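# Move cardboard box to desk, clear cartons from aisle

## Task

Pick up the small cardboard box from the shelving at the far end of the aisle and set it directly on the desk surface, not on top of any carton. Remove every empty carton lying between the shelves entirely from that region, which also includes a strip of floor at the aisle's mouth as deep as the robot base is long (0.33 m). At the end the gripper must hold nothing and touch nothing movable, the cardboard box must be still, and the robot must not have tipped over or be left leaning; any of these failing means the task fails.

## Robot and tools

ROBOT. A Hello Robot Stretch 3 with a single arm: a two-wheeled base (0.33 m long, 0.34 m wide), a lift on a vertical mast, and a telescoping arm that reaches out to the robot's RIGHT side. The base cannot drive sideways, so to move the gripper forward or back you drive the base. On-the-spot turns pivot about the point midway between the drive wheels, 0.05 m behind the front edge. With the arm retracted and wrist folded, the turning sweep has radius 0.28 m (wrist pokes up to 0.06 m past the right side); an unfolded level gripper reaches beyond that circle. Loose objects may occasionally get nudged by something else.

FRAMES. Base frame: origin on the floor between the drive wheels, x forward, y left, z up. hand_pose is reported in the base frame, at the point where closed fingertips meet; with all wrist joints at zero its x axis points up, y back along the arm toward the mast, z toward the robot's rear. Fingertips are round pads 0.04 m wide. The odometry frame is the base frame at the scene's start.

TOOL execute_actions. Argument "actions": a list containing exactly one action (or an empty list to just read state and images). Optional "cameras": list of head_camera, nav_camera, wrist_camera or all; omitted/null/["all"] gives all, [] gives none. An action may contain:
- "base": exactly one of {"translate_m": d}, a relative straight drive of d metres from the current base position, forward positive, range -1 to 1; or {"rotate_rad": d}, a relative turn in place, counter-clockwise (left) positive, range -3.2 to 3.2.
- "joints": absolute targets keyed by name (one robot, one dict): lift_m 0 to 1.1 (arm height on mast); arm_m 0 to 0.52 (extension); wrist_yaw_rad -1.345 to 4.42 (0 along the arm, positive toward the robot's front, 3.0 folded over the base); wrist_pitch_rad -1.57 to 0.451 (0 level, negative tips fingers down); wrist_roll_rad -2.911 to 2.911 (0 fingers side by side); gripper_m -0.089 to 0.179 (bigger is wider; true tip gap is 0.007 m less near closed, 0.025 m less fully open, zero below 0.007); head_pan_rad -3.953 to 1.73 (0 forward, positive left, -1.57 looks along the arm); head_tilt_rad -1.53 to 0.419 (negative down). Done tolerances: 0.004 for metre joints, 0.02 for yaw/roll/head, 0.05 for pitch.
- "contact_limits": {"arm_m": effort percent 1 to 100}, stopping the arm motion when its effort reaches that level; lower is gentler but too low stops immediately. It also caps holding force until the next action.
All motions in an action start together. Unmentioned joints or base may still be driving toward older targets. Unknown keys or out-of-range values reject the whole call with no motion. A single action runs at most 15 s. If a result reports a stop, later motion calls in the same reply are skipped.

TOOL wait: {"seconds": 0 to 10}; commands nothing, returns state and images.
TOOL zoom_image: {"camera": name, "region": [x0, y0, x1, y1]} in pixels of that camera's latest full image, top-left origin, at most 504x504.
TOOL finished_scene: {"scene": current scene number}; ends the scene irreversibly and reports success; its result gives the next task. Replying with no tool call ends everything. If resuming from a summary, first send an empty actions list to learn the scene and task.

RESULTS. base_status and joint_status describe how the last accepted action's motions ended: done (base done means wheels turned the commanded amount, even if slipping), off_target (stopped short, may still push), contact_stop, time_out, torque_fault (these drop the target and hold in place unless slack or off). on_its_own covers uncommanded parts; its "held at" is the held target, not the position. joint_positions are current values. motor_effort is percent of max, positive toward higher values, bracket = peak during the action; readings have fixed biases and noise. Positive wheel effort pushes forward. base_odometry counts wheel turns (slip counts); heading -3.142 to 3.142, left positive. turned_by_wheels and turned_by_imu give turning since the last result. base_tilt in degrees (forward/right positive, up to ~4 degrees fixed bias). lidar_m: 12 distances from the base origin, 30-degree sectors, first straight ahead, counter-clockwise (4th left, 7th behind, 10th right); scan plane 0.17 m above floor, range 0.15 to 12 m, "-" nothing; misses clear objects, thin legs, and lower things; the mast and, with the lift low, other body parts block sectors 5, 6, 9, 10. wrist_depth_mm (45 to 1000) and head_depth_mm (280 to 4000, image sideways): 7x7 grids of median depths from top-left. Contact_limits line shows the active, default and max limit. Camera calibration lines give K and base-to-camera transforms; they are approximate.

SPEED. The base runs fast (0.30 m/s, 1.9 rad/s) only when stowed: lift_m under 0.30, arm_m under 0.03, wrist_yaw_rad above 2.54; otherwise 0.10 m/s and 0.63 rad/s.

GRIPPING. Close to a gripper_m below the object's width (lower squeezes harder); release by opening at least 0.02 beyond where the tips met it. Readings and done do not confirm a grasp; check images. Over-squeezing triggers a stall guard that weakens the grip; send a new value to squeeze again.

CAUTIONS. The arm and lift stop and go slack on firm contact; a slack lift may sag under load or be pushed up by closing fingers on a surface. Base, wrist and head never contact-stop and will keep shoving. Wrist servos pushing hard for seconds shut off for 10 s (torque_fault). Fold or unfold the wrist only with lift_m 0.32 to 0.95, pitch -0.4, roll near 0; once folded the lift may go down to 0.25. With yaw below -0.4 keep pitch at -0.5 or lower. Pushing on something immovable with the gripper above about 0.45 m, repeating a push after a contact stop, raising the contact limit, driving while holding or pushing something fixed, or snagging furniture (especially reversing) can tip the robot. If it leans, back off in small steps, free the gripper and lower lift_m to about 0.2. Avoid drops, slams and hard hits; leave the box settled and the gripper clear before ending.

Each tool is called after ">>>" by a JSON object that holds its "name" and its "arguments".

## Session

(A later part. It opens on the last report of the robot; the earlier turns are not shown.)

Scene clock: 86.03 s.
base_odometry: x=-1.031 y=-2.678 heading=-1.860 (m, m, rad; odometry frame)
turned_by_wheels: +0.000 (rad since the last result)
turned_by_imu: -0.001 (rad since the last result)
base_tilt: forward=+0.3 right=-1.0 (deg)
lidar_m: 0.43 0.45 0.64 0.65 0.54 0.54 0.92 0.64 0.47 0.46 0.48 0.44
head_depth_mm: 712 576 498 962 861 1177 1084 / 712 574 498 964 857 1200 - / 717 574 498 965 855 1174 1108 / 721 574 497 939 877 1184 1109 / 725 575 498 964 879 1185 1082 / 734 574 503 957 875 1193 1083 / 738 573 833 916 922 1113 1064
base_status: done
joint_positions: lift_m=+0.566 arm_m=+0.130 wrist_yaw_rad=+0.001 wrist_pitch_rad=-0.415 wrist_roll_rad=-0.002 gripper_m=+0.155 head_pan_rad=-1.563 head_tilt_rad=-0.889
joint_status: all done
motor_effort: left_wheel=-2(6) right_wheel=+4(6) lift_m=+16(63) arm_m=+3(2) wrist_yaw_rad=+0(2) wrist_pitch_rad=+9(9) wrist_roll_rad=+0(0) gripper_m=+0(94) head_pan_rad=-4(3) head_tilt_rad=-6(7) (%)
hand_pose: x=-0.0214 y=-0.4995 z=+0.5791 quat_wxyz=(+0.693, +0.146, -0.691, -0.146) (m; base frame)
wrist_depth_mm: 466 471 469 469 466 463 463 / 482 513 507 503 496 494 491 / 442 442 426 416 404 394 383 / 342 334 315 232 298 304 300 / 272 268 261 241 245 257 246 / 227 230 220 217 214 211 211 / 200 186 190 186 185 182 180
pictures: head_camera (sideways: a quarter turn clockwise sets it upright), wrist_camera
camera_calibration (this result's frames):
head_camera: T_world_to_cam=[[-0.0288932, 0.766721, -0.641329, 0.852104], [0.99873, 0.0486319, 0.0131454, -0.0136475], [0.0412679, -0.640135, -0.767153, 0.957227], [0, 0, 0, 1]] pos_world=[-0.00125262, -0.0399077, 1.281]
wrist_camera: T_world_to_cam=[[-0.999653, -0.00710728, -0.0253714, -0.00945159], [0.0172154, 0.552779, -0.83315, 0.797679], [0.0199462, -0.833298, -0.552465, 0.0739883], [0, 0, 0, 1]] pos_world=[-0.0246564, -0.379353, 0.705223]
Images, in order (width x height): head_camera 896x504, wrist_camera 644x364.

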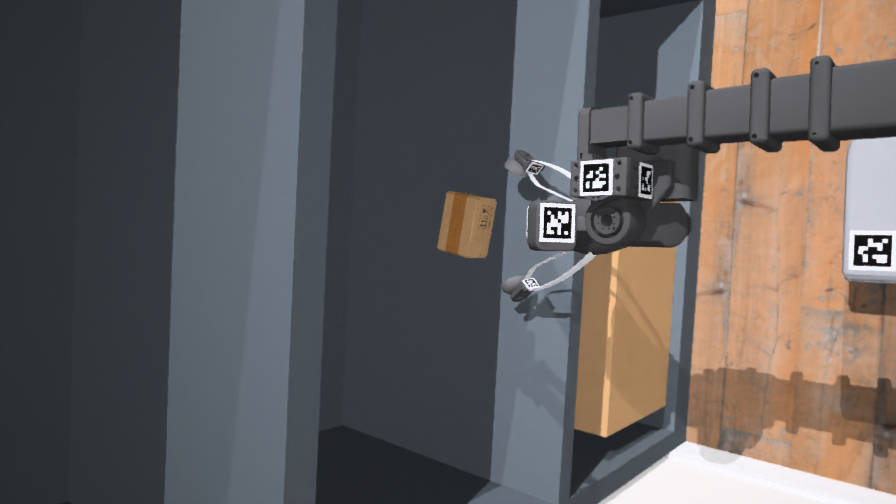

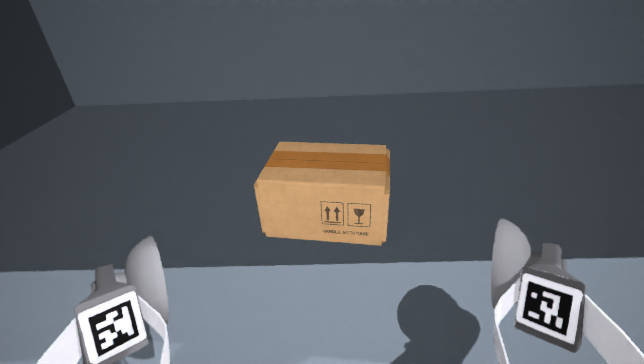

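>>> {"name": "execute_actions", "arguments": {"actions": [{"base":{"translate_m":0.004},"joints":{"lift_m":0.547,"arm_m":0.225}}], "cameras": ["wrist_camera"]}}

>>> {"name": "execute_actions", "arguments": {"actions": [{"joints":{"gripper_m":0.04}}], "cameras": ["wrist_camera"]}}

>>> {"name": "execute_actions", "arguments": {"actions": [{"joints":{"lift_m":0.6}}], "cameras": ["head_camera","wrist_camera"]}}

Scene clock: 88.50 s.
base_odometry: x=-1.032 y=-2.682 heading=-1.860 (m, m, rad; odometry frame)
turned_by_wheels: +0.000 (rad since the last result)
turned_by_imu: +0.000 (rad since the last result)
base_tilt: forward=+0.2 right=-1.0 (deg)
lidar_m: 0.43 0.45 0.63 0.65 0.54 0.54 0.92 0.64 0.47 0.46 0.48 0.44
head_depth_mm: 713 575 497 963 857 1182 1080 / 713 575 498 963 869 1195 - / 718 574 498 988 981 1179 1116 / 722 574 497 988 982 1174 1110 / 728 575 497 967 874 1179 1084 / 732 573 1070 963 875 1193 1081 / 738 574 826 915 919 1119 1056
base_status: done
joint_positions: lift_m=+0.548 arm_m=+0.225 wrist_yaw_rad=+0.001 wrist_pitch_rad=-0.415 wrist_roll_rad=-0.002 gripper_m=+0.155 head_pan_rad=-1.563 head_tilt_rad=-0.889
joint_status: all done
motor_effort: left_wheel=-2(4) right_wheel=+3(10) lift_m=+16(17) arm_m=+3(4) wrist_yaw_rad=+0(0) wrist_pitch_rad=+9(9) wrist_roll_rad=+0(0) gripper_m=+1(1) head_pan_rad=-4(4) head_tilt_rad=-7(7) (%)
hand_pose: x=-0.0214 y=-0.5945 z=+0.5610 quat_wxyz=(+0.693, +0.146, -0.691, -0.146) (m; base frame)
wrist_depth_mm: 384 380 381 378 375 374 374 / 411 410 411 411 404 405 406 / 406 394 381 371 358 351 342 / 302 297 291 286 278 273 266 / 241 241 225 155 158 229 219 / 202 206 153 139 134 189 188 / 179 166 164 156 148 162 161
pictures: wrist_camera
camera_calibration (this result's frames):
wrist_camera: T_world_to_cam=[[-0.999653, -0.00708309, -0.0253715, -0.0105747], [0.0172288, 0.552782, -0.833148, 0.835186], [0.0199261, -0.833296, -0.552468, -0.0151202], [0, 0, 0, 1]] pos_world=[-0.024659, -0.47435, 0.687212]
Images, in order (width x height): wrist_camera 644x364.

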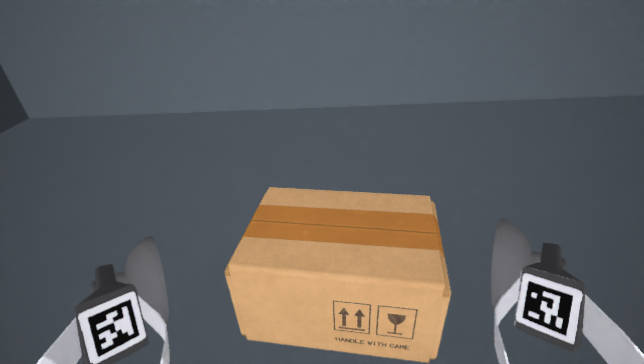

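Scene clock: 90.13 s.
base_odometry: x=-1.032 y=-2.682 heading=-1.860 (m, m, rad; odometry frame)
turned_by_wheels: +0.000 (rad since the last result)
turned_by_imu: +0.000 (rad since the last result)
base_tilt: forward=+0.2 right=-1.0 (deg)
lidar_m: 0.43 0.45 0.63 0.65 0.54 0.54 0.93 0.64 0.47 0.46 0.48 0.44
head_depth_mm: 711 575 498 961 859 1180 1081 / 714 575 498 960 869 1187 - / 718 573 497 986 983 1179 1122 / 722 575 498 987 984 1175 1111 / 729 575 498 961 878 1184 1081 / 731 574 1071 960 877 1194 1079 / 738 574 825 916 919 1119 1055
base_status: not commanded
joint_positions: lift_m=+0.548 arm_m=+0.225 wrist_yaw_rad=+0.000 wrist_pitch_rad=-0.419 wrist_roll_rad=-0.002 gripper_m=+0.041 head_pan_rad=-1.563 head_tilt_rad=-0.889
joint_status: all done
motor_effort: left_wheel=-2(2) right_wheel=+4(4) lift_m=+16(16) arm_m=+3(3) wrist_yaw_rad=+1(1) wrist_pitch_rad=+11(11) wrist_roll_rad=+0(0) gripper_m=-21(98) head_pan_rad=-4(4) head_tilt_rad=-6(7) (%)
hand_pose: x=-0.0216 y=-0.5941 z=+0.5604 quat_wxyz=(+0.693, +0.147, -0.691, -0.147) (m; base frame)
wrist_depth_mm: 381 381 379 379 377 381 377 / 410 411 410 408 408 407 407 / 399 389 377 368 358 347 340 / 302 295 287 281 277 269 266 / 240 238 167 153 151 222 218 / 201 199 140 137 131 189 185 / 173 171 159 151 146 158 160
pictures: wrist_camera
camera_calibration (this result's frames):
wrist_camera: T_world_to_cam=[[-0.999659, -0.00606075, -0.0253894, -0.0101845], [0.0177506, 0.555311, -0.831453, 0.834972], [0.0191383, -0.83162, -0.555015, -0.0127728], [0, 0, 0, 1]] pos_world=[-0.0247578, -0.474353, 0.686892]
Images, in order (width x height): wrist_camera 644x364.

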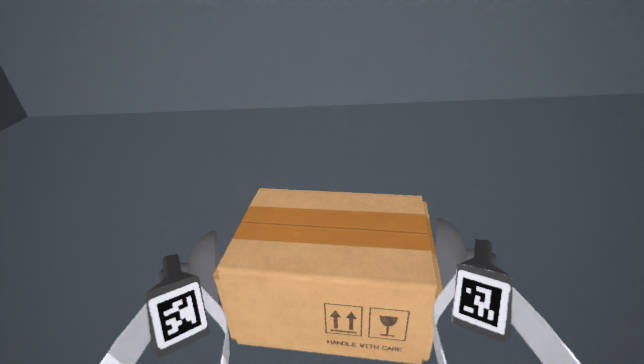

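Scene clock: 91.43 s.
base_odometry: x=-1.032 y=-2.682 heading=-1.860 (m, m, rad; odometry frame)
turned_by_wheels: +0.000 (rad since the last result)
turned_by_imu: +0.000 (rad since the last result)
base_tilt: forward=+0.2 right=-1.1 (deg)
lidar_m: 0.43 0.45 0.63 0.65 0.54 0.54 0.92 0.64 0.47 0.46 0.48 0.44
head_depth_mm: 712 575 499 964 859 1180 1085 / 713 575 497 962 857 - - / 718 575 498 1001 1002 1178 1112 / 724 574 499 990 987 1174 1109 / 730 574 499 965 875 1183 1081 / 731 572 1066 959 878 1200 1079 / 736 575 824 916 921 1118 1054
base_status: not commanded
joint_positions: lift_m=+0.599 arm_m=+0.225 wrist_yaw_rad=+0.000 wrist_pitch_rad=-0.422 wrist_roll_rad=-0.002 gripper_m=+0.041 head_pan_rad=-1.563 head_tilt_rad=-0.889
joint_status: all done
motor_effort: left_wheel=-2(2) right_wheel=+4(4) lift_m=+70(74) arm_m=+3(3) wrist_yaw_rad=+1(1) wrist_pitch_rad=+12(13) wrist_roll_rad=+0(0) gripper_m=-21(21) head_pan_rad=-4(4) head_tilt_rad=-6(6) (%)
hand_pose: x=-0.0216 y=-0.5936 z=+0.6109 quat_wxyz=(+0.692, +0.148, -0.690, -0.148) (m; base frame)
wrist_depth_mm: 383 380 378 381 379 377 376 / 412 414 411 411 408 408 408 / 449 449 447 440 435 434 427 / 397 391 383 372 366 362 351 / 321 314 167 153 152 295 290 / 268 265 140 137 132 250 245 / 230 228 212 151 146 211 214
pictures: head_camera (sideways: a quarter turn clockwise sets it upright), wrist_camera
camera_calibration (this result's frames):
head_camera: T_world_to_cam=[[-0.0288935, 0.766729, -0.641321, 0.852093], [0.99873, 0.048632, 0.0131459, -0.0136481], [0.041268, -0.640127, -0.76716, 0.957237], [0, 0, 0, 1]] pos_world=[-0.00125261, -0.0399075, 1.281]
wrist_camera: T_world_to_cam=[[-0.999659, -0.00597153, -0.0254143, -0.00882916], [0.0177534, 0.558242, -0.829488, 0.877311], [0.0191406, -0.829657, -0.557945, 0.0186218], [0, 0, 0, 1]] pos_world=[-0.0247578, -0.474354, 0.737885]
Images, in order (width x height): head_camera 896x504, wrist_camera 644x364.

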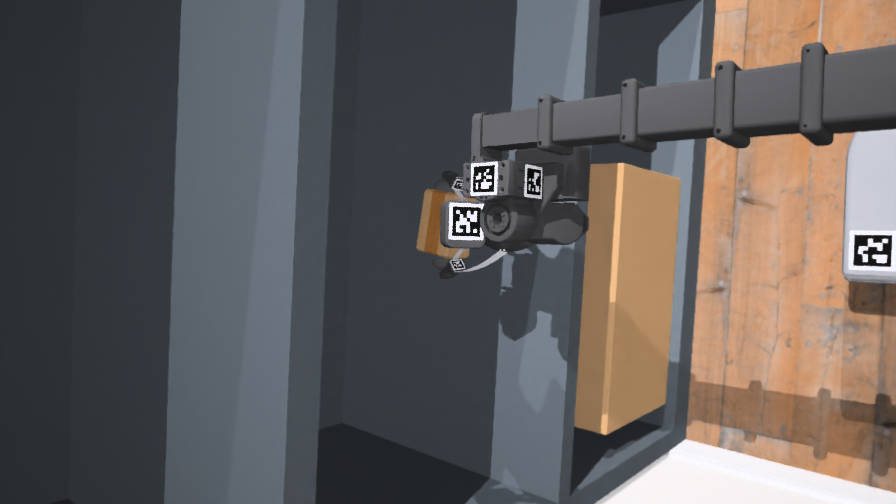

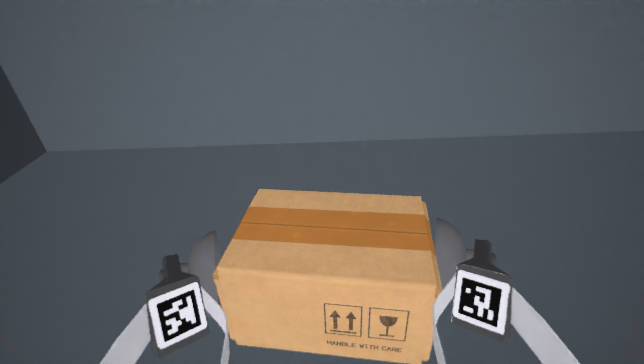

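>>> {"name": "execute_actions", "arguments": {"actions": [{"joints":{"arm_m":0.0,"wrist_yaw_rad":0.6}}], "cameras": []}}

>>> {"name": "execute_actions", "arguments": {"actions": [{"joints":{"wrist_yaw_rad":2.62,"head_pan_rad":-1.0,"head_tilt_rad":-1.3}}], "cameras": ["nav_camera","wrist_camera"]}}

>>> {"name": "execute_actions", "arguments": {"actions": [{"base":{"translate_m":-0.3},"joints":{"lift_m":0.29,"head_pan_rad":-3.14,"head_tilt_rad":-0.8}}]}}

Scene clock: 95.90 s.
base_odometry: x=-1.032 y=-2.682 heading=-1.860 (m, m, rad; odometry frame)
turned_by_wheels: +0.000 (rad since the last result)
turned_by_imu: -0.001 (rad since the last result)
base_tilt: forward=+0.3 right=-1.1 (deg)
lidar_m: 0.43 0.45 0.63 0.65 0.54 0.54 0.93 0.64 0.47 0.46 0.48 0.44
head_depth_mm: 711 574 498 963 857 1179 1079 / 711 574 498 966 879 1190 - / 717 574 498 960 879 1172 - / 723 573 498 963 879 1143 1099 / 726 572 498 959 838 1185 1085 / 732 573 1069 960 875 1196 1083 / 738 572 825 920 922 1115 1059
base_status: not commanded
joint_positions: lift_m=+0.599 arm_m=+0.000 wrist_yaw_rad=+0.600 wrist_pitch_rad=-0.422 wrist_roll_rad=-0.002 gripper_m=+0.041 head_pan_rad=-1.563 head_tilt_rad=-0.889
joint_status: all done
motor_effort: left_wheel=-2(2) right_wheel=+4(4) lift_m=+70(70) arm_m=-4(2) wrist_yaw_rad=+0(2) wrist_pitch_rad=+13(13) wrist_roll_rad=+0(0) gripper_m=-21(21) head_pan_rad=-4(4) head_tilt_rad=-7(6) (%)
hand_pose: x=+0.1049 y=-0.3300 z=+0.6109 quat_wxyz=(+0.705, +0.346, -0.616, +0.063) (m; base frame)
wrist_depth_mm: 302 337 388 523 633 555 490 / 313 360 410 561 632 574 519 / 323 385 433 487 479 463 454 / 334 408 404 377 368 360 353 / 349 425 168 153 152 297 291 / 363 432 140 136 132 253 247 / 378 434 589 151 146 407 221
pictures: none
No camera images: the call's "cameras" was empty. Leave "cameras" out to get every camera's image.

Scene clock: 97.90 s.
base_odometry: x=-1.032 y=-2.682 heading=-1.860 (m, m, rad; odometry frame)
turned_by_wheels: +0.000 (rad since the last result)
turned_by_imu: +0.000 (rad since the last result)
base_tilt: forward=+0.3 right=-1.0 (deg)
lidar_m: 0.43 0.45 0.63 0.65 0.54 0.54 0.93 0.64 0.47 0.46 0.48 0.44
head_depth_mm: 904 871 808 1008 - 1144 1111 / 917 872 825 1073 1220 - - / 819 871 1009 1266 - - - / 672 850 1107 1321 1252 - - / 613 771 1037 1294 1233 1140 1108 / 563 672 829 1086 1241 1159 1100 / 496 580 694 867 1157 1170 1103
base_status: not commanded
joint_positions: lift_m=+0.599 arm_m=+0.000 wrist_yaw_rad=+2.618 wrist_pitch_rad=-0.422 wrist_roll_rad=-0.002 gripper_m=+0.041 head_pan_rad=-1.007 head_tilt_rad=-1.284
joint_status: all done
motor_effort: left_wheel=-2(2) right_wheel=+4(4) lift_m=+70(70) arm_m=-4(5) wrist_yaw_rad=+3(4) wrist_pitch_rad=+13(13) wrist_roll_rad=+0(0) gripper_m=-21(21) head_pan_rad=+4(42) head_tilt_rad=-9(37) (%)
hand_pose: x=+0.0906 y=+0.0487 z=+0.6109 quat_wxyz=(+0.322, +0.705, -0.035, +0.630) (m; base frame)
wrist_depth_mm: 537 595 - 719 521 400 323 / 562 625 740 765 553 419 336 / 590 896 - 847 598 442 350 / 774 754 833 857 609 459 363 / 683 769 168 153 152 480 382 / 716 793 140 137 131 473 397 / 777 803 771 151 146 583 408
pictures: nav_camera (sideways: a quarter turn counterclockwise sets it upright), wrist_camera
camera_calibration (this result's frames):
nav_camera: T_world_to_cam=[[0.472257, -0.836741, 0.277198, -0.319603], [-0.874828, -0.48343, 0.0311608, 0.0109979], [0.107932, -0.257216, -0.960308, 1.20393], [0, 0, 0, 1]] pos_world=[0.0306135, 0.0475614, 1.24439]
wrist_camera: T_world_to_cam=[[0.869026, -0.494113, -0.0254098, -0.0383864], [-0.294307, -0.474967, -0.829331, 0.59518], [0.397714, 0.728188, -0.55818, 0.439337], [0, 0, 0, 1]] pos_world=[0.0337939, -0.0561962, 0.737855]
Images, in order (width x height): nav_camera 672x504, wrist_camera 644x364.

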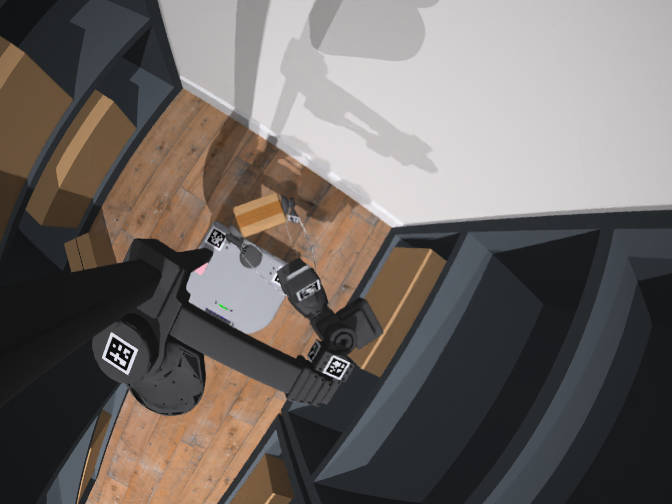

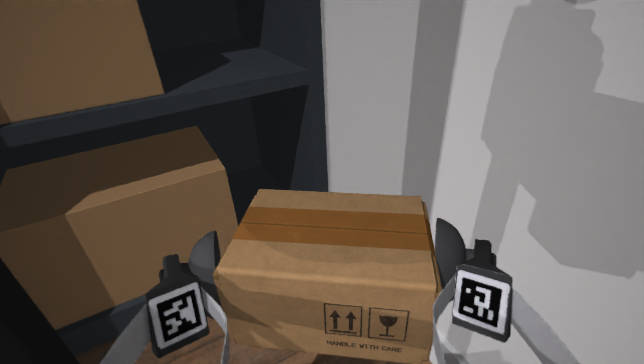

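Scene clock: 102.23 s.
base_odometry: x=-0.947 y=-2.395 heading=-1.860 (m, m, rad; odometry frame)
turned_by_wheels: +0.000 (rad since the last result)
turned_by_imu: -0.001 (rad since the last result)
base_tilt: forward=+0.3 right=-1.0 (deg)
lidar_m: 0.73 0.76 0.68 0.38 0.31 0.29 0.93 0.61 0.46 0.64 0.48 0.66
head_depth_mm: 855 666 1164 1048 868 727 688 / 3274 1108 1220 1076 938 1143 991 / 3298 3031 2257 1781 1469 1260 - / 3395 3039 2256 1774 1486 1266 1150 / 3452 3008 2235 1799 1476 1261 1119 / 3357 3017 2212 1599 1446 1256 1101 / 2709 1107 1222 1146 1164 1171 1079
base_status: done
joint_positions: lift_m=+0.291 arm_m=+0.000 wrist_yaw_rad=+2.619 wrist_pitch_rad=-0.423 wrist_roll_rad=-0.002 gripper_m=+0.041 head_pan_rad=-3.133 head_tilt_rad=-0.802
joint_status: all done
motor_effort: left_wheel=-2(9) right_wheel=+4(11) lift_m=+17(64) arm_m=-4(4) wrist_yaw_rad=+0(1) wrist_pitch_rad=+13(13) wrist_roll_rad=+0(0) gripper_m=-21(21) head_pan_rad=-4(51) head_tilt_rad=+1(35) (%)
hand_pose: x=+0.0904 y=+0.0488 z=+0.3024 quat_wxyz=(+0.322, +0.705, -0.035, +0.630) (m; base frame)
wrist_depth_mm: 884 637 679 769 879 710 575 / 920 656 706 832 930 740 600 / 809 676 768 858 945 772 614 / 494 534 763 795 777 734 637 / 427 549 167 153 152 624 610 / 456 520 140 137 131 533 519 / 485 482 156 151 146 447 452
pictures: head_camera (sideways: a quarter turn clockwise sets it upright), nav_camera (sideways: a quarter turn counterclockwise sets it upright), wrist_camera
camera_calibration (this result's frames):
head_camera: T_world_to_cam=[[0.708211, 0.0291577, -0.705399, 0.931095], [0.0506069, -0.998673, 0.00952839, -0.00315619], [-0.704185, -0.0424462, -0.708747, 0.885819], [0, 0, 0, 1]] pos_world=[-0.035471, 0.00729902, 1.28464]
nav_camera: T_world_to_cam=[[-0.72205, 0.0416606, 0.690586, -0.850813], [0.0579793, 0.998318, 0.000395937, 0.0453502], [-0.689407, 0.0403255, -0.723251, 0.900708], [0, 0, 0, 1]] pos_world=[0.00399624, -0.0461501, 1.23898]
wrist_camera: T_world_to_cam=[[0.86959, -0.49312, -0.0254117, -0.0460655], [-0.293904, -0.475555, -0.829137, 0.339265], [0.39678, 0.728478, -0.558468, 0.267347], [0, 0, 0, 1]] pos_world=[0.0336915, -0.0561328, 0.429431]
Images, in order (width x height): head_camera 896x504, nav_camera 672x504, wrist_camera 644x364.

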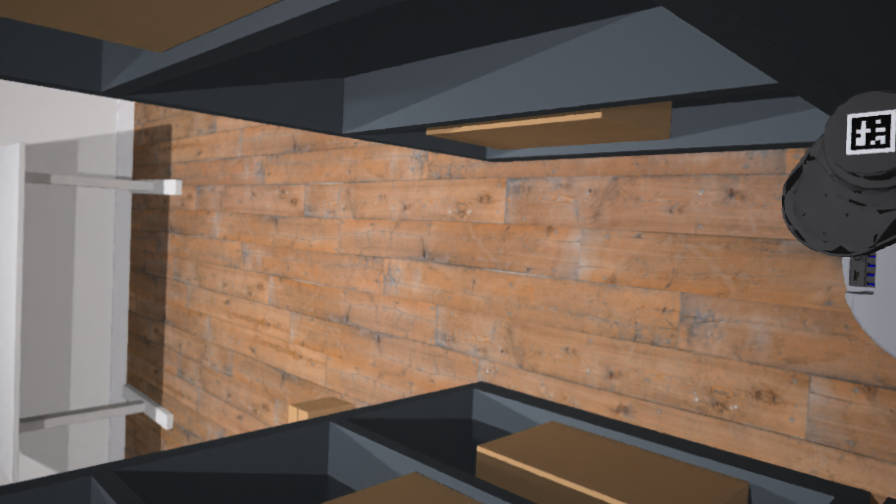

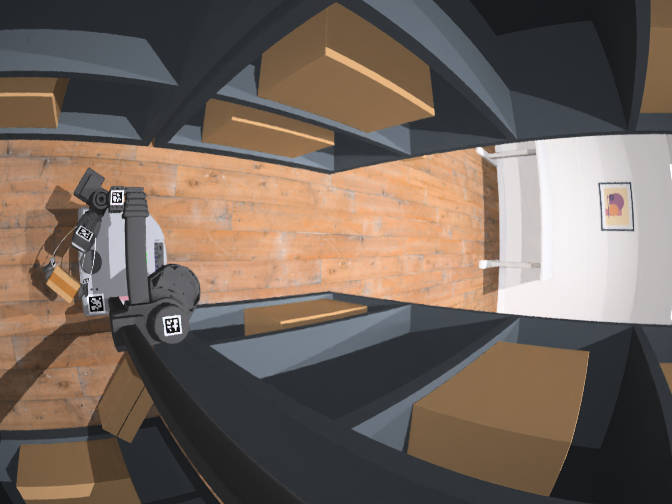

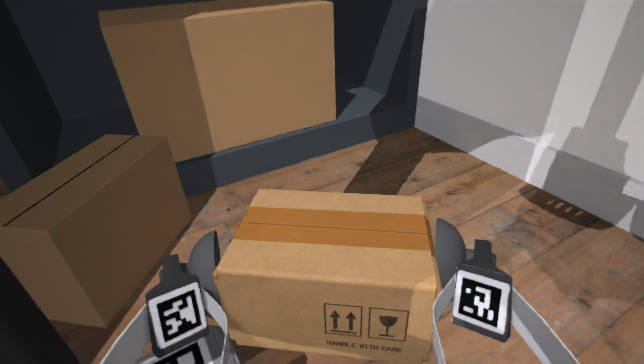

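>>> {"name": "execute_actions", "arguments": {"actions": [{"base":{"translate_m":0.1},"joints":{"head_pan_rad":1.2,"head_tilt_rad":-1.2}}], "cameras": ["head_camera","nav_camera"]}}

Scene clock: 105.00 s.
base_odometry: x=-0.975 y=-2.491 heading=-1.860 (m, m, rad; odometry frame)
turned_by_wheels: +0.000 (rad since the last result)
turned_by_imu: +0.000 (rad since the last result)
base_tilt: forward=+0.2 right=-0.9 (deg)
lidar_m: 0.63 0.66 0.68 0.47 0.45 0.37 0.91 0.68 0.50 0.46 0.47 0.65
head_depth_mm: 861 982 1163 1310 1252 1158 1074 / 1020 987 1383 1361 1251 1158 1071 / 1073 973 1388 1354 1256 1141 1090 / 707 853 1136 1357 1251 - - / 694 809 1102 1334 1265 - - / 685 774 1088 1186 1243 - 1075 / 684 740 1209 1307 - 1094 1075
base_status: done
joint_positions: lift_m=+0.291 arm_m=+0.000 wrist_yaw_rad=+2.619 wrist_pitch_rad=-0.423 wrist_roll_rad=-0.002 gripper_m=+0.041 head_pan_rad=+1.193 head_tilt_rad=-1.186
joint_status: all done
motor_effort: left_wheel=-2(6) right_wheel=+4(12) lift_m=+17(17) arm_m=-4(4) wrist_yaw_rad=+0(1) wrist_pitch_rad=+13(13) wrist_roll_rad=+0(0) gripper_m=-21(21) head_pan_rad=+4(48) head_tilt_rad=-8(39) (%)
hand_pose: x=+0.0904 y=+0.0488 z=+0.3024 quat_wxyz=(+0.322, +0.705, -0.035, +0.630) (m; base frame)
wrist_depth_mm: 810 622 683 977 793 600 491 / 852 622 705 984 836 637 509 / 876 669 767 877 869 663 530 / 514 710 767 796 783 684 545 / 487 626 168 154 152 643 562 / 501 567 140 137 132 531 515 / 501 496 156 151 146 445 451
pictures: head_camera (sideways: a quarter turn clockwise sets it upright), nav_camera (sideways: a quarter turn counterclockwise sets it upright)
camera_calibration (this result's frames):
head_camera: T_world_to_cam=[[-0.318417, -0.864512, -0.388882, 0.525011], [-0.941629, 0.33575, 0.0246107, -0.0167304], [0.109291, 0.374019, -0.920959, 1.15672], [0, 0, 0, 1]] pos_world=[0.0249994, 0.0268595, 1.26987]
nav_camera: T_world_to_cam=[[0.386826, 0.844586, 0.37019, -0.440189], [0.904653, -0.4254, 0.0252412, 0.00784615], [0.178797, 0.325129, -0.928613, 1.16235], [0, 0, 0, 1]] pos_world=[-0.0446473, -0.00280032, 1.24213]
Images, in order (width x height): head_camera 896x504, nav_camera 672x504.

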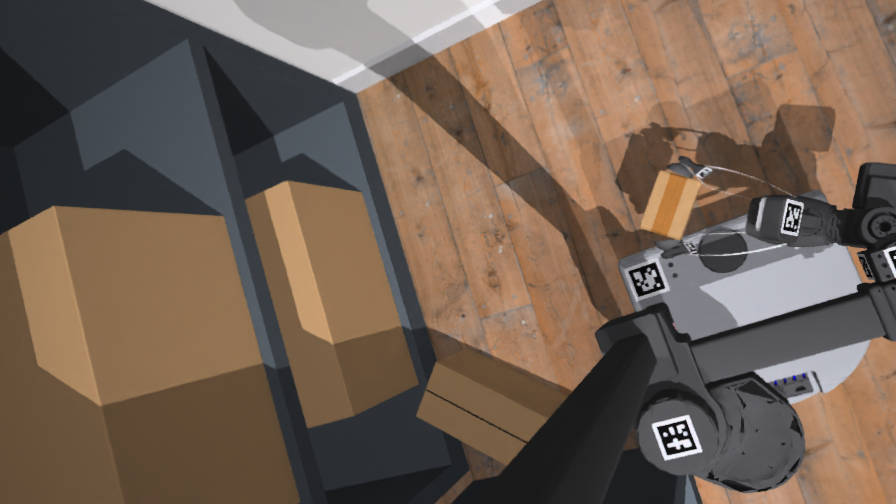

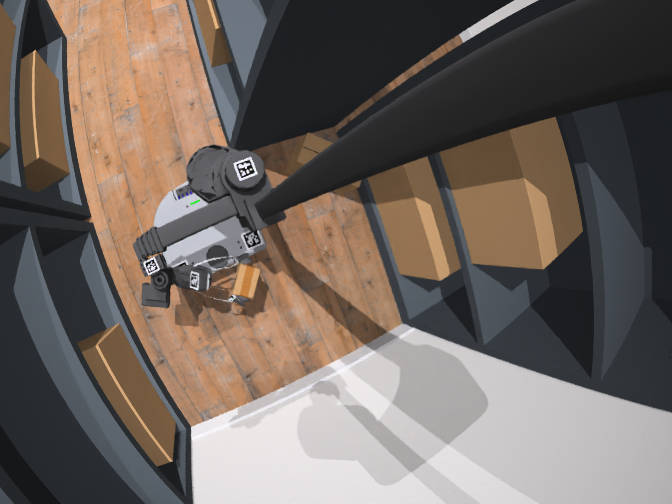

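>>> {"name": "execute_actions", "arguments": {"actions": [{"base":{"translate_m":-0.7},"joints":{"head_pan_rad":-3.14,"head_tilt_rad":-0.6}}], "cameras": []}}

>>> {"name": "execute_actions", "arguments": {"actions": [{"base":{"translate_m":-1.0}}], "cameras": []}}

>>> {"name": "execute_actions", "arguments": {"actions": [{"base":{"translate_m":-0.95}}], "cameras": []}}

>>> {"name": "execute_actions", "arguments": {"actions": [{"base":{"rotate_rad":-1.57},"joints":{"lift_m":0.83,"head_pan_rad":-1.57,"head_tilt_rad":-0.7}}], "cameras": []}}

>>> {"name": "execute_actions", "arguments": {"actions": [{"joints":{"wrist_yaw_rad":0,"arm_m":0.15}}]}}

Scene clock: 110.47 s.
base_odometry: x=-0.776 y=-1.820 heading=-1.860 (m, m, rad; odometry frame)
turned_by_wheels: +0.000 (rad since the last result)
turned_by_imu: -0.002 (rad since the last result)
base_tilt: forward=+0.2 right=-1.1 (deg)
lidar_m: 1.33 0.40 0.50 0.23 0.24 0.33 2.99 0.65 0.44 0.43 0.45 0.59
head_depth_mm: 2746 3092 3265 2305 659 752 699 / 2790 3101 3318 2263 1753 1413 976 / 2780 2985 3280 2281 1746 1409 1184 / 2861 2999 3211 2254 1738 1411 1175 / 2823 3053 3248 2272 1730 1408 1186 / 2893 3069 3119 2263 1726 1408 1184 / 2875 3123 3237 2241 1622 1397 1104
base_status: done
joint_positions: lift_m=+0.291 arm_m=+0.000 wrist_yaw_rad=+2.619 wrist_pitch_rad=-0.423 wrist_roll_rad=-0.002 gripper_m=+0.041 head_pan_rad=-3.133 head_tilt_rad=-0.605
joint_status: all done
motor_effort: left_wheel=-1(8) right_wheel=+3(8) lift_m=+17(17) arm_m=-4(4) wrist_yaw_rad=+1(1) wrist_pitch_rad=+13(13) wrist_roll_rad=+0(0) gripper_m=-21(21) head_pan_rad=-4(48) head_tilt_rad=+3(38) (%)
hand_pose: x=+0.0904 y=+0.0488 z=+0.3024 quat_wxyz=(+0.322, +0.705, -0.035, +0.630) (m; base frame)
wrist_depth_mm: 537 591 668 576 404 - - / 324 633 714 633 430 - - / 242 667 770 692 452 980 954 / 252 540 665 641 478 761 739 / 269 315 168 153 152 629 609 / 289 315 140 137 131 531 518 / 314 334 156 151 146 446 449
pictures: none
No camera images: the call's "cameras" was empty. Leave "cameras" out to get every camera's image.

Scene clock: 115.47 s.
base_odometry: x=-0.490 y=-0.861 heading=-1.860 (m, m, rad; odometry frame)
turned_by_wheels: +0.000 (rad since the last result)
turned_by_imu: -0.003 (rad since the last result)
base_tilt: forward=+0.2 right=-1.1 (deg)
lidar_m: 0.90 0.52 0.68 1.82 1.91 2.52 1.99 2.26 0.60 0.60 0.64 0.59
head_depth_mm: 1985 2193 2448 2302 1741 1415 1194 / 1987 2184 2454 2279 1748 1414 1180 / 1999 2159 2139 2212 1736 1416 1183 / 2010 2179 2515 2272 1744 1413 1179 / 2034 2184 2537 2282 1736 1403 1176 / 2033 2209 2541 2264 1750 1391 1177 / 2055 2210 2593 2259 1733 1395 1178
base_status: done
joint_positions: lift_m=+0.291 arm_m=+0.000 wrist_yaw_rad=+2.619 wrist_pitch_rad=-0.423 wrist_roll_rad=-0.002 gripper_m=+0.041 head_pan_rad=-3.133 head_tilt_rad=-0.605
joint_status: not commanded
motor_effort: left_wheel=-1(8) right_wheel=+3(8) lift_m=+17(17) arm_m=-4(4) wrist_yaw_rad=+1(1) wrist_pitch_rad=+13(13) wrist_roll_rad=+0(0) gripper_m=-21(21) head_pan_rad=-4(4) head_tilt_rad=+2(2) (%)
hand_pose: x=+0.0904 y=+0.0488 z=+0.3024 quat_wxyz=(+0.322, +0.705, -0.035, +0.630) (m; base frame)
wrist_depth_mm: - - - - 567 462 568 / - - - - 606 500 645 / - - - 937 632 573 737 / 860 818 810 798 664 629 722 / 674 673 167 154 152 619 607 / 567 563 140 137 131 533 521 / 492 495 156 151 146 444 454
pictures: none
No camera images: the call's "cameras" was empty. Leave "cameras" out to get every camera's image.

Scene clock: 120.40 s.
base_odometry: x=-0.219 y=+0.049 heading=-1.860 (m, m, rad; odometry frame)
turned_by_wheels: +0.000 (rad since the last result)
turned_by_imu: -0.003 (rad since the last result)
base_tilt: forward=+0.1 right=-1.1 (deg)
lidar_m: 1.44 1.48 1.91 1.85 1.93 1.54 1.05 1.46 1.96 1.91 0.98 0.90
head_depth_mm: 1201 1329 1479 1025 1636 1414 1187 / 1205 1342 1426 1019 1576 1408 1184 / 1212 1339 1436 1016 1575 1420 1182 / 1222 1355 1446 1015 1677 1405 1184 / 1232 1360 1454 1011 1675 1404 1179 / 1238 1373 1453 1011 1681 1398 1181 / 1244 1383 1455 1003 1676 1408 1174
base_status: done
joint_positions: lift_m=+0.291 arm_m=+0.000 wrist_yaw_rad=+2.619 wrist_pitch_rad=-0.423 wrist_roll_rad=-0.002 gripper_m=+0.041 head_pan_rad=-3.133 head_tilt_rad=-0.605
joint_status: not commanded
motor_effort: left_wheel=-1(8) right_wheel=+3(7) lift_m=+17(17) arm_m=-4(4) wrist_yaw_rad=+1(1) wrist_pitch_rad=+13(13) wrist_roll_rad=+0(0) gripper_m=-21(21) head_pan_rad=-4(5) head_tilt_rad=+2(3) (%)
hand_pose: x=+0.0904 y=+0.0488 z=+0.3024 quat_wxyz=(+0.322, +0.705, -0.035, +0.630) (m; base frame)
wrist_depth_mm: - - - - - - - / - - - - - - - / - - - - - 966 977 / 853 836 809 789 772 763 751 / 674 668 167 153 152 628 606 / 568 563 140 136 132 532 522 / 497 493 156 151 146 447 455
pictures: none
No camera images: the call's "cameras" was empty. Leave "cameras" out to get every camera's image.

Scene clock: 126.13 s.
base_odometry: x=-0.219 y=+0.049 heading=+2.853 (m, m, rad; odometry frame)
turned_by_wheels: -1.570 (rad since the last result)
turned_by_imu: -1.565 (rad since the last result)
base_tilt: forward=+0.3 right=-1.0 (deg)
lidar_m: 1.91 0.97 0.90 1.44 1.48 1.91 1.85 1.94 1.06 1.05 1.45 1.97
head_depth_mm: 1210 1361 1491 938 1611 1394 - / 1213 1359 1214 934 1566 1410 - / 1221 1371 1210 931 1564 1371 - / 1228 1378 1209 933 1608 1411 - / 1231 1387 1208 964 1610 1367 1103 / 1234 1394 1199 959 1597 1329 1139 / 1244 1401 1196 958 1596 1329 1133
base_status: done
joint_positions: lift_m=+0.829 arm_m=+0.000 wrist_yaw_rad=+2.619 wrist_pitch_rad=-0.423 wrist_roll_rad=-0.002 gripper_m=+0.041 head_pan_rad=-1.577 head_tilt_rad=-0.692
joint_status: all done
motor_effort: left_wheel=+3(8) right_wheel=-4(12) lift_m=+70(74) arm_m=-4(4) wrist_yaw_rad=+0(1) wrist_pitch_rad=+13(13) wrist_roll_rad=+0(0) gripper_m=-21(21) head_pan_rad=+3(44) head_tilt_rad=-5(19) (%)
hand_pose: x=+0.0904 y=+0.0487 z=+0.8408 quat_wxyz=(+0.322, +0.705, -0.035, +0.630) (m; base frame)
wrist_depth_mm: - - - - - - - / - - - - - - - / - - - - - - - / - - - - - - - / - - 167 153 151 - - / - - 140 136 132 - - / - - - 151 146 - -
pictures: none
No camera images: the call's "cameras" was empty. Leave "cameras" out to get every camera's image.

Scene clock: 128.50 s.
base_odometry: x=-0.219 y=+0.049 heading=+2.853 (m, m, rad; odometry frame)
turned_by_wheels: +0.000 (rad since the last result)
turned_by_imu: +0.000 (rad since the last result)
base_tilt: forward=+0.3 right=-1.0 (deg)
lidar_m: 1.91 0.97 0.90 1.44 1.48 1.90 1.85 1.93 1.06 1.05 1.45 1.96
head_depth_mm: 1207 1354 1489 934 - - - / 1208 1366 1214 931 - 1304 1140 / 1225 1374 1212 952 - 1307 1134 / 1219 1373 1207 932 1559 1331 1138 / 1228 1380 1202 965 1608 1332 1141 / 1242 1394 1204 962 1618 1337 1140 / 1244 1401 1202 963 1593 1331 1140
base_status: not commanded
joint_positions: lift_m=+0.829 arm_m=+0.150 wrist_yaw_rad=+0.002 wrist_pitch_rad=-0.423 wrist_roll_rad=-0.002 gripper_m=+0.041 head_pan_rad=-1.577 head_tilt_rad=-0.692
joint_status: all done
motor_effort: left_wheel=+3(3) right_wheel=-4(5) lift_m=+70(70) arm_m=+3(5) wrist_yaw_rad=-1(5) wrist_pitch_rad=+13(13) wrist_roll_rad=+0(0) gripper_m=-21(21) head_pan_rad=+3(4) head_tilt_rad=-4(5) (%)
hand_pose: x=-0.0211 y=-0.5185 z=+0.8408 quat_wxyz=(+0.692, +0.149, -0.690, -0.148) (m; base frame)
wrist_depth_mm: - - - - - - - / 942 922 882 846 822 - - / 646 631 607 588 572 559 - / 485 477 467 454 447 440 432 / 407 398 168 153 152 375 375 / - - 140 137 131 - - / - - - 151 146 - -
pictures: head_camera (sideways: a quarter turn clockwise sets it upright), nav_camera (sideways: a quarter turn counterclockwise sets it upright), wrist_camera
camera_calibration (this result's frames):
head_camera: T_world_to_cam=[[-0.0193175, 0.626613, -0.779091, 1.03158], [0.99931, 0.0368154, 0.00483231, -0.00283055], [0.0317106, -0.778461, -0.626892, 0.77486], [0, 0, 0, 1]] pos_world=[-0.00181511, -0.043098, 1.28946]
nav_camera: T_world_to_cam=[[-0.0517048, -0.640967, 0.765825, -0.95296], [-0.997367, 0.0721866, -0.00691986, 0.0613126], [-0.0508469, -0.764167, -0.643012, 0.792448], [0, 0, 0, 1]] pos_world=[0.0521722, -0.00967881, 1.23978]
wrist_camera: T_world_to_cam=[[-0.999643, -0.0081639, -0.025423, -0.00317353], [0.0165196, 0.558935, -0.829047, 1.02597], [0.020978, -0.829171, -0.558601, 0.209995], [0, 0, 0, 1]] pos_world=[-0.0245263, -0.399355, 0.9678]
Images, in order (width x height): head_camera 896x504, nav_camera 672x504, wrist_camera 644x364.

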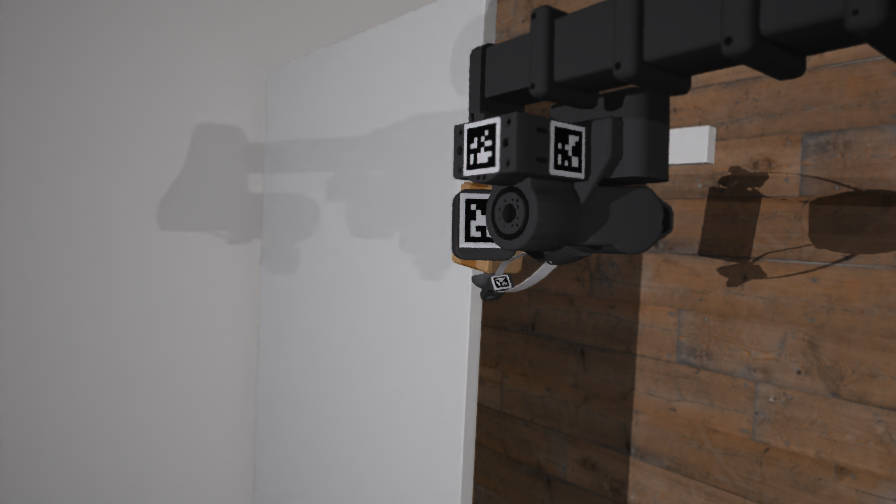

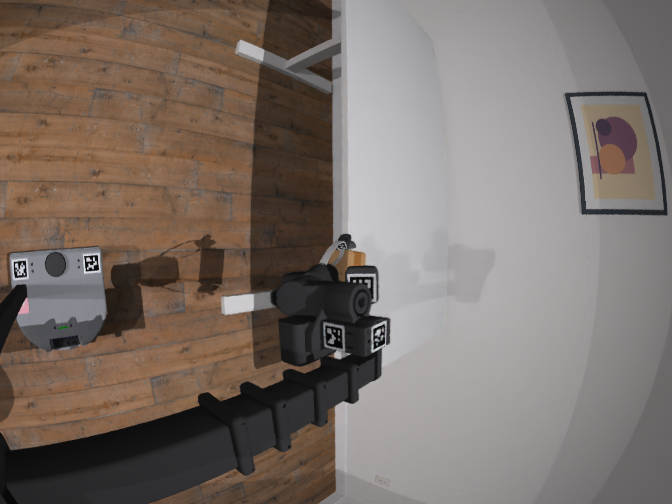

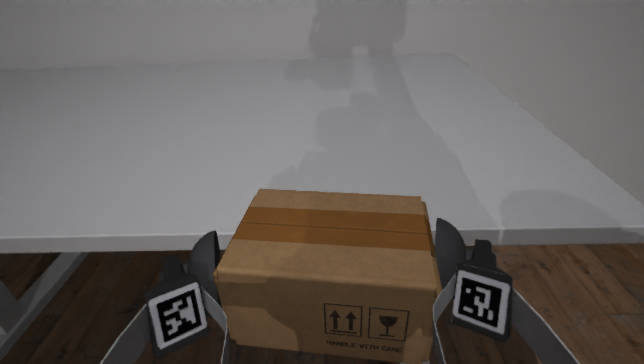

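>>> {"name": "execute_actions", "arguments": {"actions": [{"joints":{"arm_m":0.44,"lift_m":0.77}}], "cameras": ["wrist_camera"]}}

Scene clock: 132.17 s.
base_odometry: x=-0.219 y=+0.049 heading=+2.853 (m, m, rad; odometry frame)
turned_by_wheels: +0.000 (rad since the last result)
turned_by_imu: -0.001 (rad since the last result)
base_tilt: forward=+0.3 right=-1.1 (deg)
lidar_m: 1.91 0.97 0.90 1.44 1.48 1.90 1.85 1.93 1.06 1.05 1.45 1.96
head_depth_mm: 1201 1359 1488 935 1616 - - / 1215 1367 1221 934 - 1317 1136 / 1222 1374 1345 882 1567 1340 1144 / 1229 1384 1272 930 1602 1335 1133 / 1225 1384 1205 964 1603 1327 1137 / 1238 1396 1197 960 1599 1335 1141 / 1244 1403 1194 963 1610 1330 1143
base_status: not commanded
joint_positions: lift_m=+0.771 arm_m=+0.440 wrist_yaw_rad=+0.000 wrist_pitch_rad=-0.423 wrist_roll_rad=-0.002 gripper_m=+0.041 head_pan_rad=-1.577 head_tilt_rad=-0.692
joint_status: all done
motor_effort: left_wheel=+3(3) right_wheel=-4(5) lift_m=+18(64) arm_m=+3(2) wrist_yaw_rad=+0(2) wrist_pitch_rad=+13(13) wrist_roll_rad=+0(0) gripper_m=-21(21) head_pan_rad=+4(3) head_tilt_rad=-5(5) (%)
hand_pose: x=-0.0215 y=-0.8085 z=+0.7823 quat_wxyz=(+0.692, +0.149, -0.690, -0.149) (m; base frame)
wrist_depth_mm: 736 733 737 734 727 750 737 / 722 695 667 636 612 597 795 / 487 473 462 453 434 420 413 / 368 359 349 343 336 333 326 / 295 290 168 153 152 272 267 / 246 244 140 137 132 231 225 / 212 210 195 151 146 194 197
pictures: wrist_camera
camera_calibration (this result's frames):
wrist_camera: T_world_to_cam=[[-0.999654, -0.00668017, -0.0254237, -0.00615751], [0.0173472, 0.559021, -0.828972, 1.13965], [0.0197501, -0.829127, -0.558712, -0.0629817], [0, 0, 0, 1]] pos_world=[-0.0246813, -0.68935, 0.909394]
Images, in order (width x height): wrist_camera 644x364.

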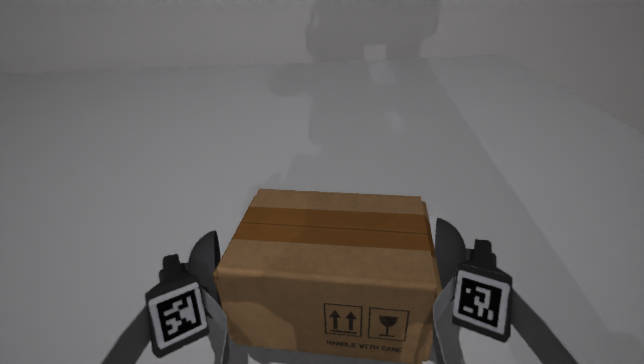

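>>> {"name": "execute_actions", "arguments": {"actions": [{"joints":{"lift_m":0.738}}], "cameras": []}}

>>> {"name": "execute_actions", "arguments": {"actions": [{"joints":{"gripper_m":0.15}}], "cameras": ["wrist_camera"]}}

>>> {"name": "execute_actions", "arguments": {"actions": [{"joints":{"arm_m":0.25,"lift_m":0.76}}], "cameras": ["wrist_camera"]}}

Scene clock: 133.57 s.
base_odometry: x=-0.219 y=+0.049 heading=+2.853 (m, m, rad; odometry frame)
turned_by_wheels: +0.000 (rad since the last result)
turned_by_imu: +0.000 (rad since the last result)
base_tilt: forward=+0.3 right=-1.0 (deg)
lidar_m: 1.91 0.97 0.90 1.44 1.48 1.90 1.85 1.94 1.06 1.05 1.46 1.96
head_depth_mm: 1204 1356 1492 938 1607 1371 - / 1214 1367 1220 969 - 1321 1141 / 1218 1374 1276 939 1565 1339 1141 / 1225 1379 1206 916 1607 1331 1140 / 1232 1384 1209 966 1606 1336 1134 / 1238 1392 1202 964 1592 1324 1135 / 1242 1399 1194 961 1600 1324 1132
base_status: not commanded
joint_positions: lift_m=+0.739 arm_m=+0.440 wrist_yaw_rad=+0.000 wrist_pitch_rad=-0.423 wrist_roll_rad=-0.002 gripper_m=+0.041 head_pan_rad=-1.577 head_tilt_rad=-0.692
joint_status: all done
motor_effort: left_wheel=+3(3) right_wheel=-4(5) lift_m=+17(16) arm_m=+3(3) wrist_yaw_rad=+0(1) wrist_pitch_rad=+13(13) wrist_roll_rad=+0(0) gripper_m=-20(21) head_pan_rad=+4(3) head_tilt_rad=-4(4) (%)
hand_pose: x=-0.0215 y=-0.8085 z=+0.7503 quat_wxyz=(+0.692, +0.149, -0.690, -0.149) (m; base frame)
wrist_depth_mm: 739 735 742 727 725 727 735 / 599 568 548 528 508 489 765 / 403 392 380 373 360 351 341 / 304 298 292 285 279 273 269 / 245 241 168 153 152 226 222 / 204 202 140 137 131 192 188 / 176 174 162 151 146 161 163
pictures: none
No camera images: the call's "cameras" was empty. Leave "cameras" out to get every camera's image.

Scene clock: 135.17 s.
base_odometry: x=-0.219 y=+0.049 heading=+2.853 (m, m, rad; odometry frame)
turned_by_wheels: +0.000 (rad since the last result)
turned_by_imu: +0.000 (rad since the last result)
base_tilt: forward=+0.3 right=-1.0 (deg)
lidar_m: 1.91 0.97 0.90 1.44 1.48 1.90 1.85 1.94 1.06 1.05 1.45 1.97
head_depth_mm: 1213 1357 1495 935 1624 1368 - / 1215 1370 1207 970 - 1316 1142 / 1218 1364 1272 939 1555 1348 1139 / 1224 1377 1211 923 1600 1331 1141 / 1234 1387 1196 967 1600 1339 1140 / 1235 1391 1201 962 1596 1327 1136 / 1242 1404 1201 961 1607 1331 1133
base_status: not commanded
joint_positions: lift_m=+0.739 arm_m=+0.440 wrist_yaw_rad=+0.000 wrist_pitch_rad=-0.419 wrist_roll_rad=-0.002 gripper_m=+0.150 head_pan_rad=-1.577 head_tilt_rad=-0.692
joint_status: all done
motor_effort: left_wheel=+3(3) right_wheel=-5(4) lift_m=+18(18) arm_m=+3(3) wrist_yaw_rad=+0(0) wrist_pitch_rad=+11(13) wrist_roll_rad=+0(0) gripper_m=+0(94) head_pan_rad=+4(4) head_tilt_rad=-5(6) (%)
hand_pose: x=-0.0215 y=-0.8091 z=+0.7513 quat_wxyz=(+0.693, +0.147, -0.691, -0.147) (m; base frame)
wrist_depth_mm: 737 743 739 745 727 737 736 / 611 585 563 536 521 496 759 / 410 399 386 376 368 354 345 / 309 301 294 289 283 278 271 / 248 244 230 159 163 234 223 / 206 - 150 139 136 192 188 / 182 170 167 154 149 164 162
pictures: wrist_camera
camera_calibration (this result's frames):
wrist_camera: T_world_to_cam=[[-0.999654, -0.00678931, -0.0253955, -0.00705976], [0.0173496, 0.55538, -0.831416, 1.11314], [0.0197489, -0.831569, -0.55507, -0.0854876], [0, 0, 0, 1]] pos_world=[-0.0246815, -0.689352, 0.877851]
Images, in order (width x height): wrist_camera 644x364.

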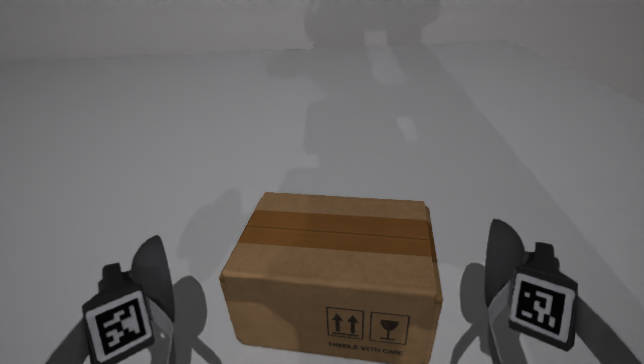

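Scene clock: 137.80 s.
base_odometry: x=-0.219 y=+0.049 heading=+2.853 (m, m, rad; odometry frame)
turned_by_wheels: +0.000 (rad since the last result)
turned_by_imu: +0.000 (rad since the last result)
base_tilt: forward=+0.3 right=-1.0 (deg)
lidar_m: 1.91 0.97 0.90 1.44 1.48 1.90 1.85 1.93 1.06 1.05 1.46 1.96
head_depth_mm: 1209 1355 1485 930 1622 1372 - / 1213 1365 1213 932 - 1313 1141 / 1217 1370 1210 969 1481 1343 1140 / 1223 1379 1208 932 1536 1339 1141 / 1230 1397 1204 962 1616 1328 1136 / 1235 1395 1204 964 1611 1332 1137 / 1242 1396 1193 962 1601 1332 1137
base_status: not commanded
joint_positions: lift_m=+0.759 arm_m=+0.250 wrist_yaw_rad=+0.000 wrist_pitch_rad=-0.418 wrist_roll_rad=-0.002 gripper_m=+0.150 head_pan_rad=-1.577 head_tilt_rad=-0.692
joint_status: all done
motor_effort: left_wheel=+3(3) right_wheel=-5(5) lift_m=+69(72) arm_m=-4(5) wrist_yaw_rad=+0(0) wrist_pitch_rad=+10(11) wrist_roll_rad=+0(0) gripper_m=+1(0) head_pan_rad=+3(4) head_tilt_rad=-5(4) (%)
hand_pose: x=-0.0215 y=-0.6196 z=+0.7720 quat_wxyz=(+0.693, +0.147, -0.691, -0.147) (m; base frame)
wrist_depth_mm: 931 923 902 883 890 915 903 / 695 670 636 619 591 572 967 / 470 451 440 318 420 405 396 / 352 343 335 321 320 316 308 / 282 279 271 267 261 267 253 / - - - - 839 - - / - 982 - 980 933 940 934
pictures: wrist_camera
camera_calibration (this result's frames):
wrist_camera: T_world_to_cam=[[-0.999654, -0.00681627, -0.0253887, -0.00527087], [0.0173493, 0.554523, -0.831987, 1.02503], [0.0197497, -0.83214, -0.554213, 0.0824723], [0, 0, 0, 1]] pos_world=[-0.0246814, -0.49981, 0.898386]
Images, in order (width x height): wrist_camera 644x364.

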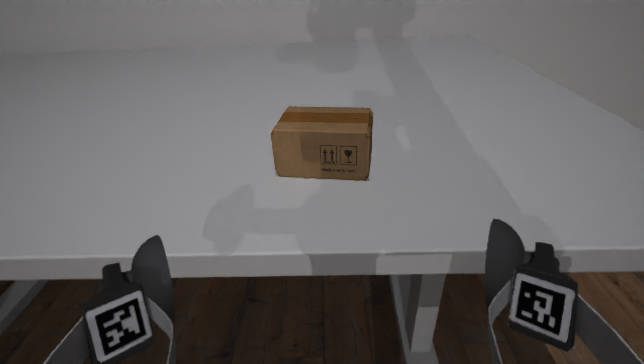

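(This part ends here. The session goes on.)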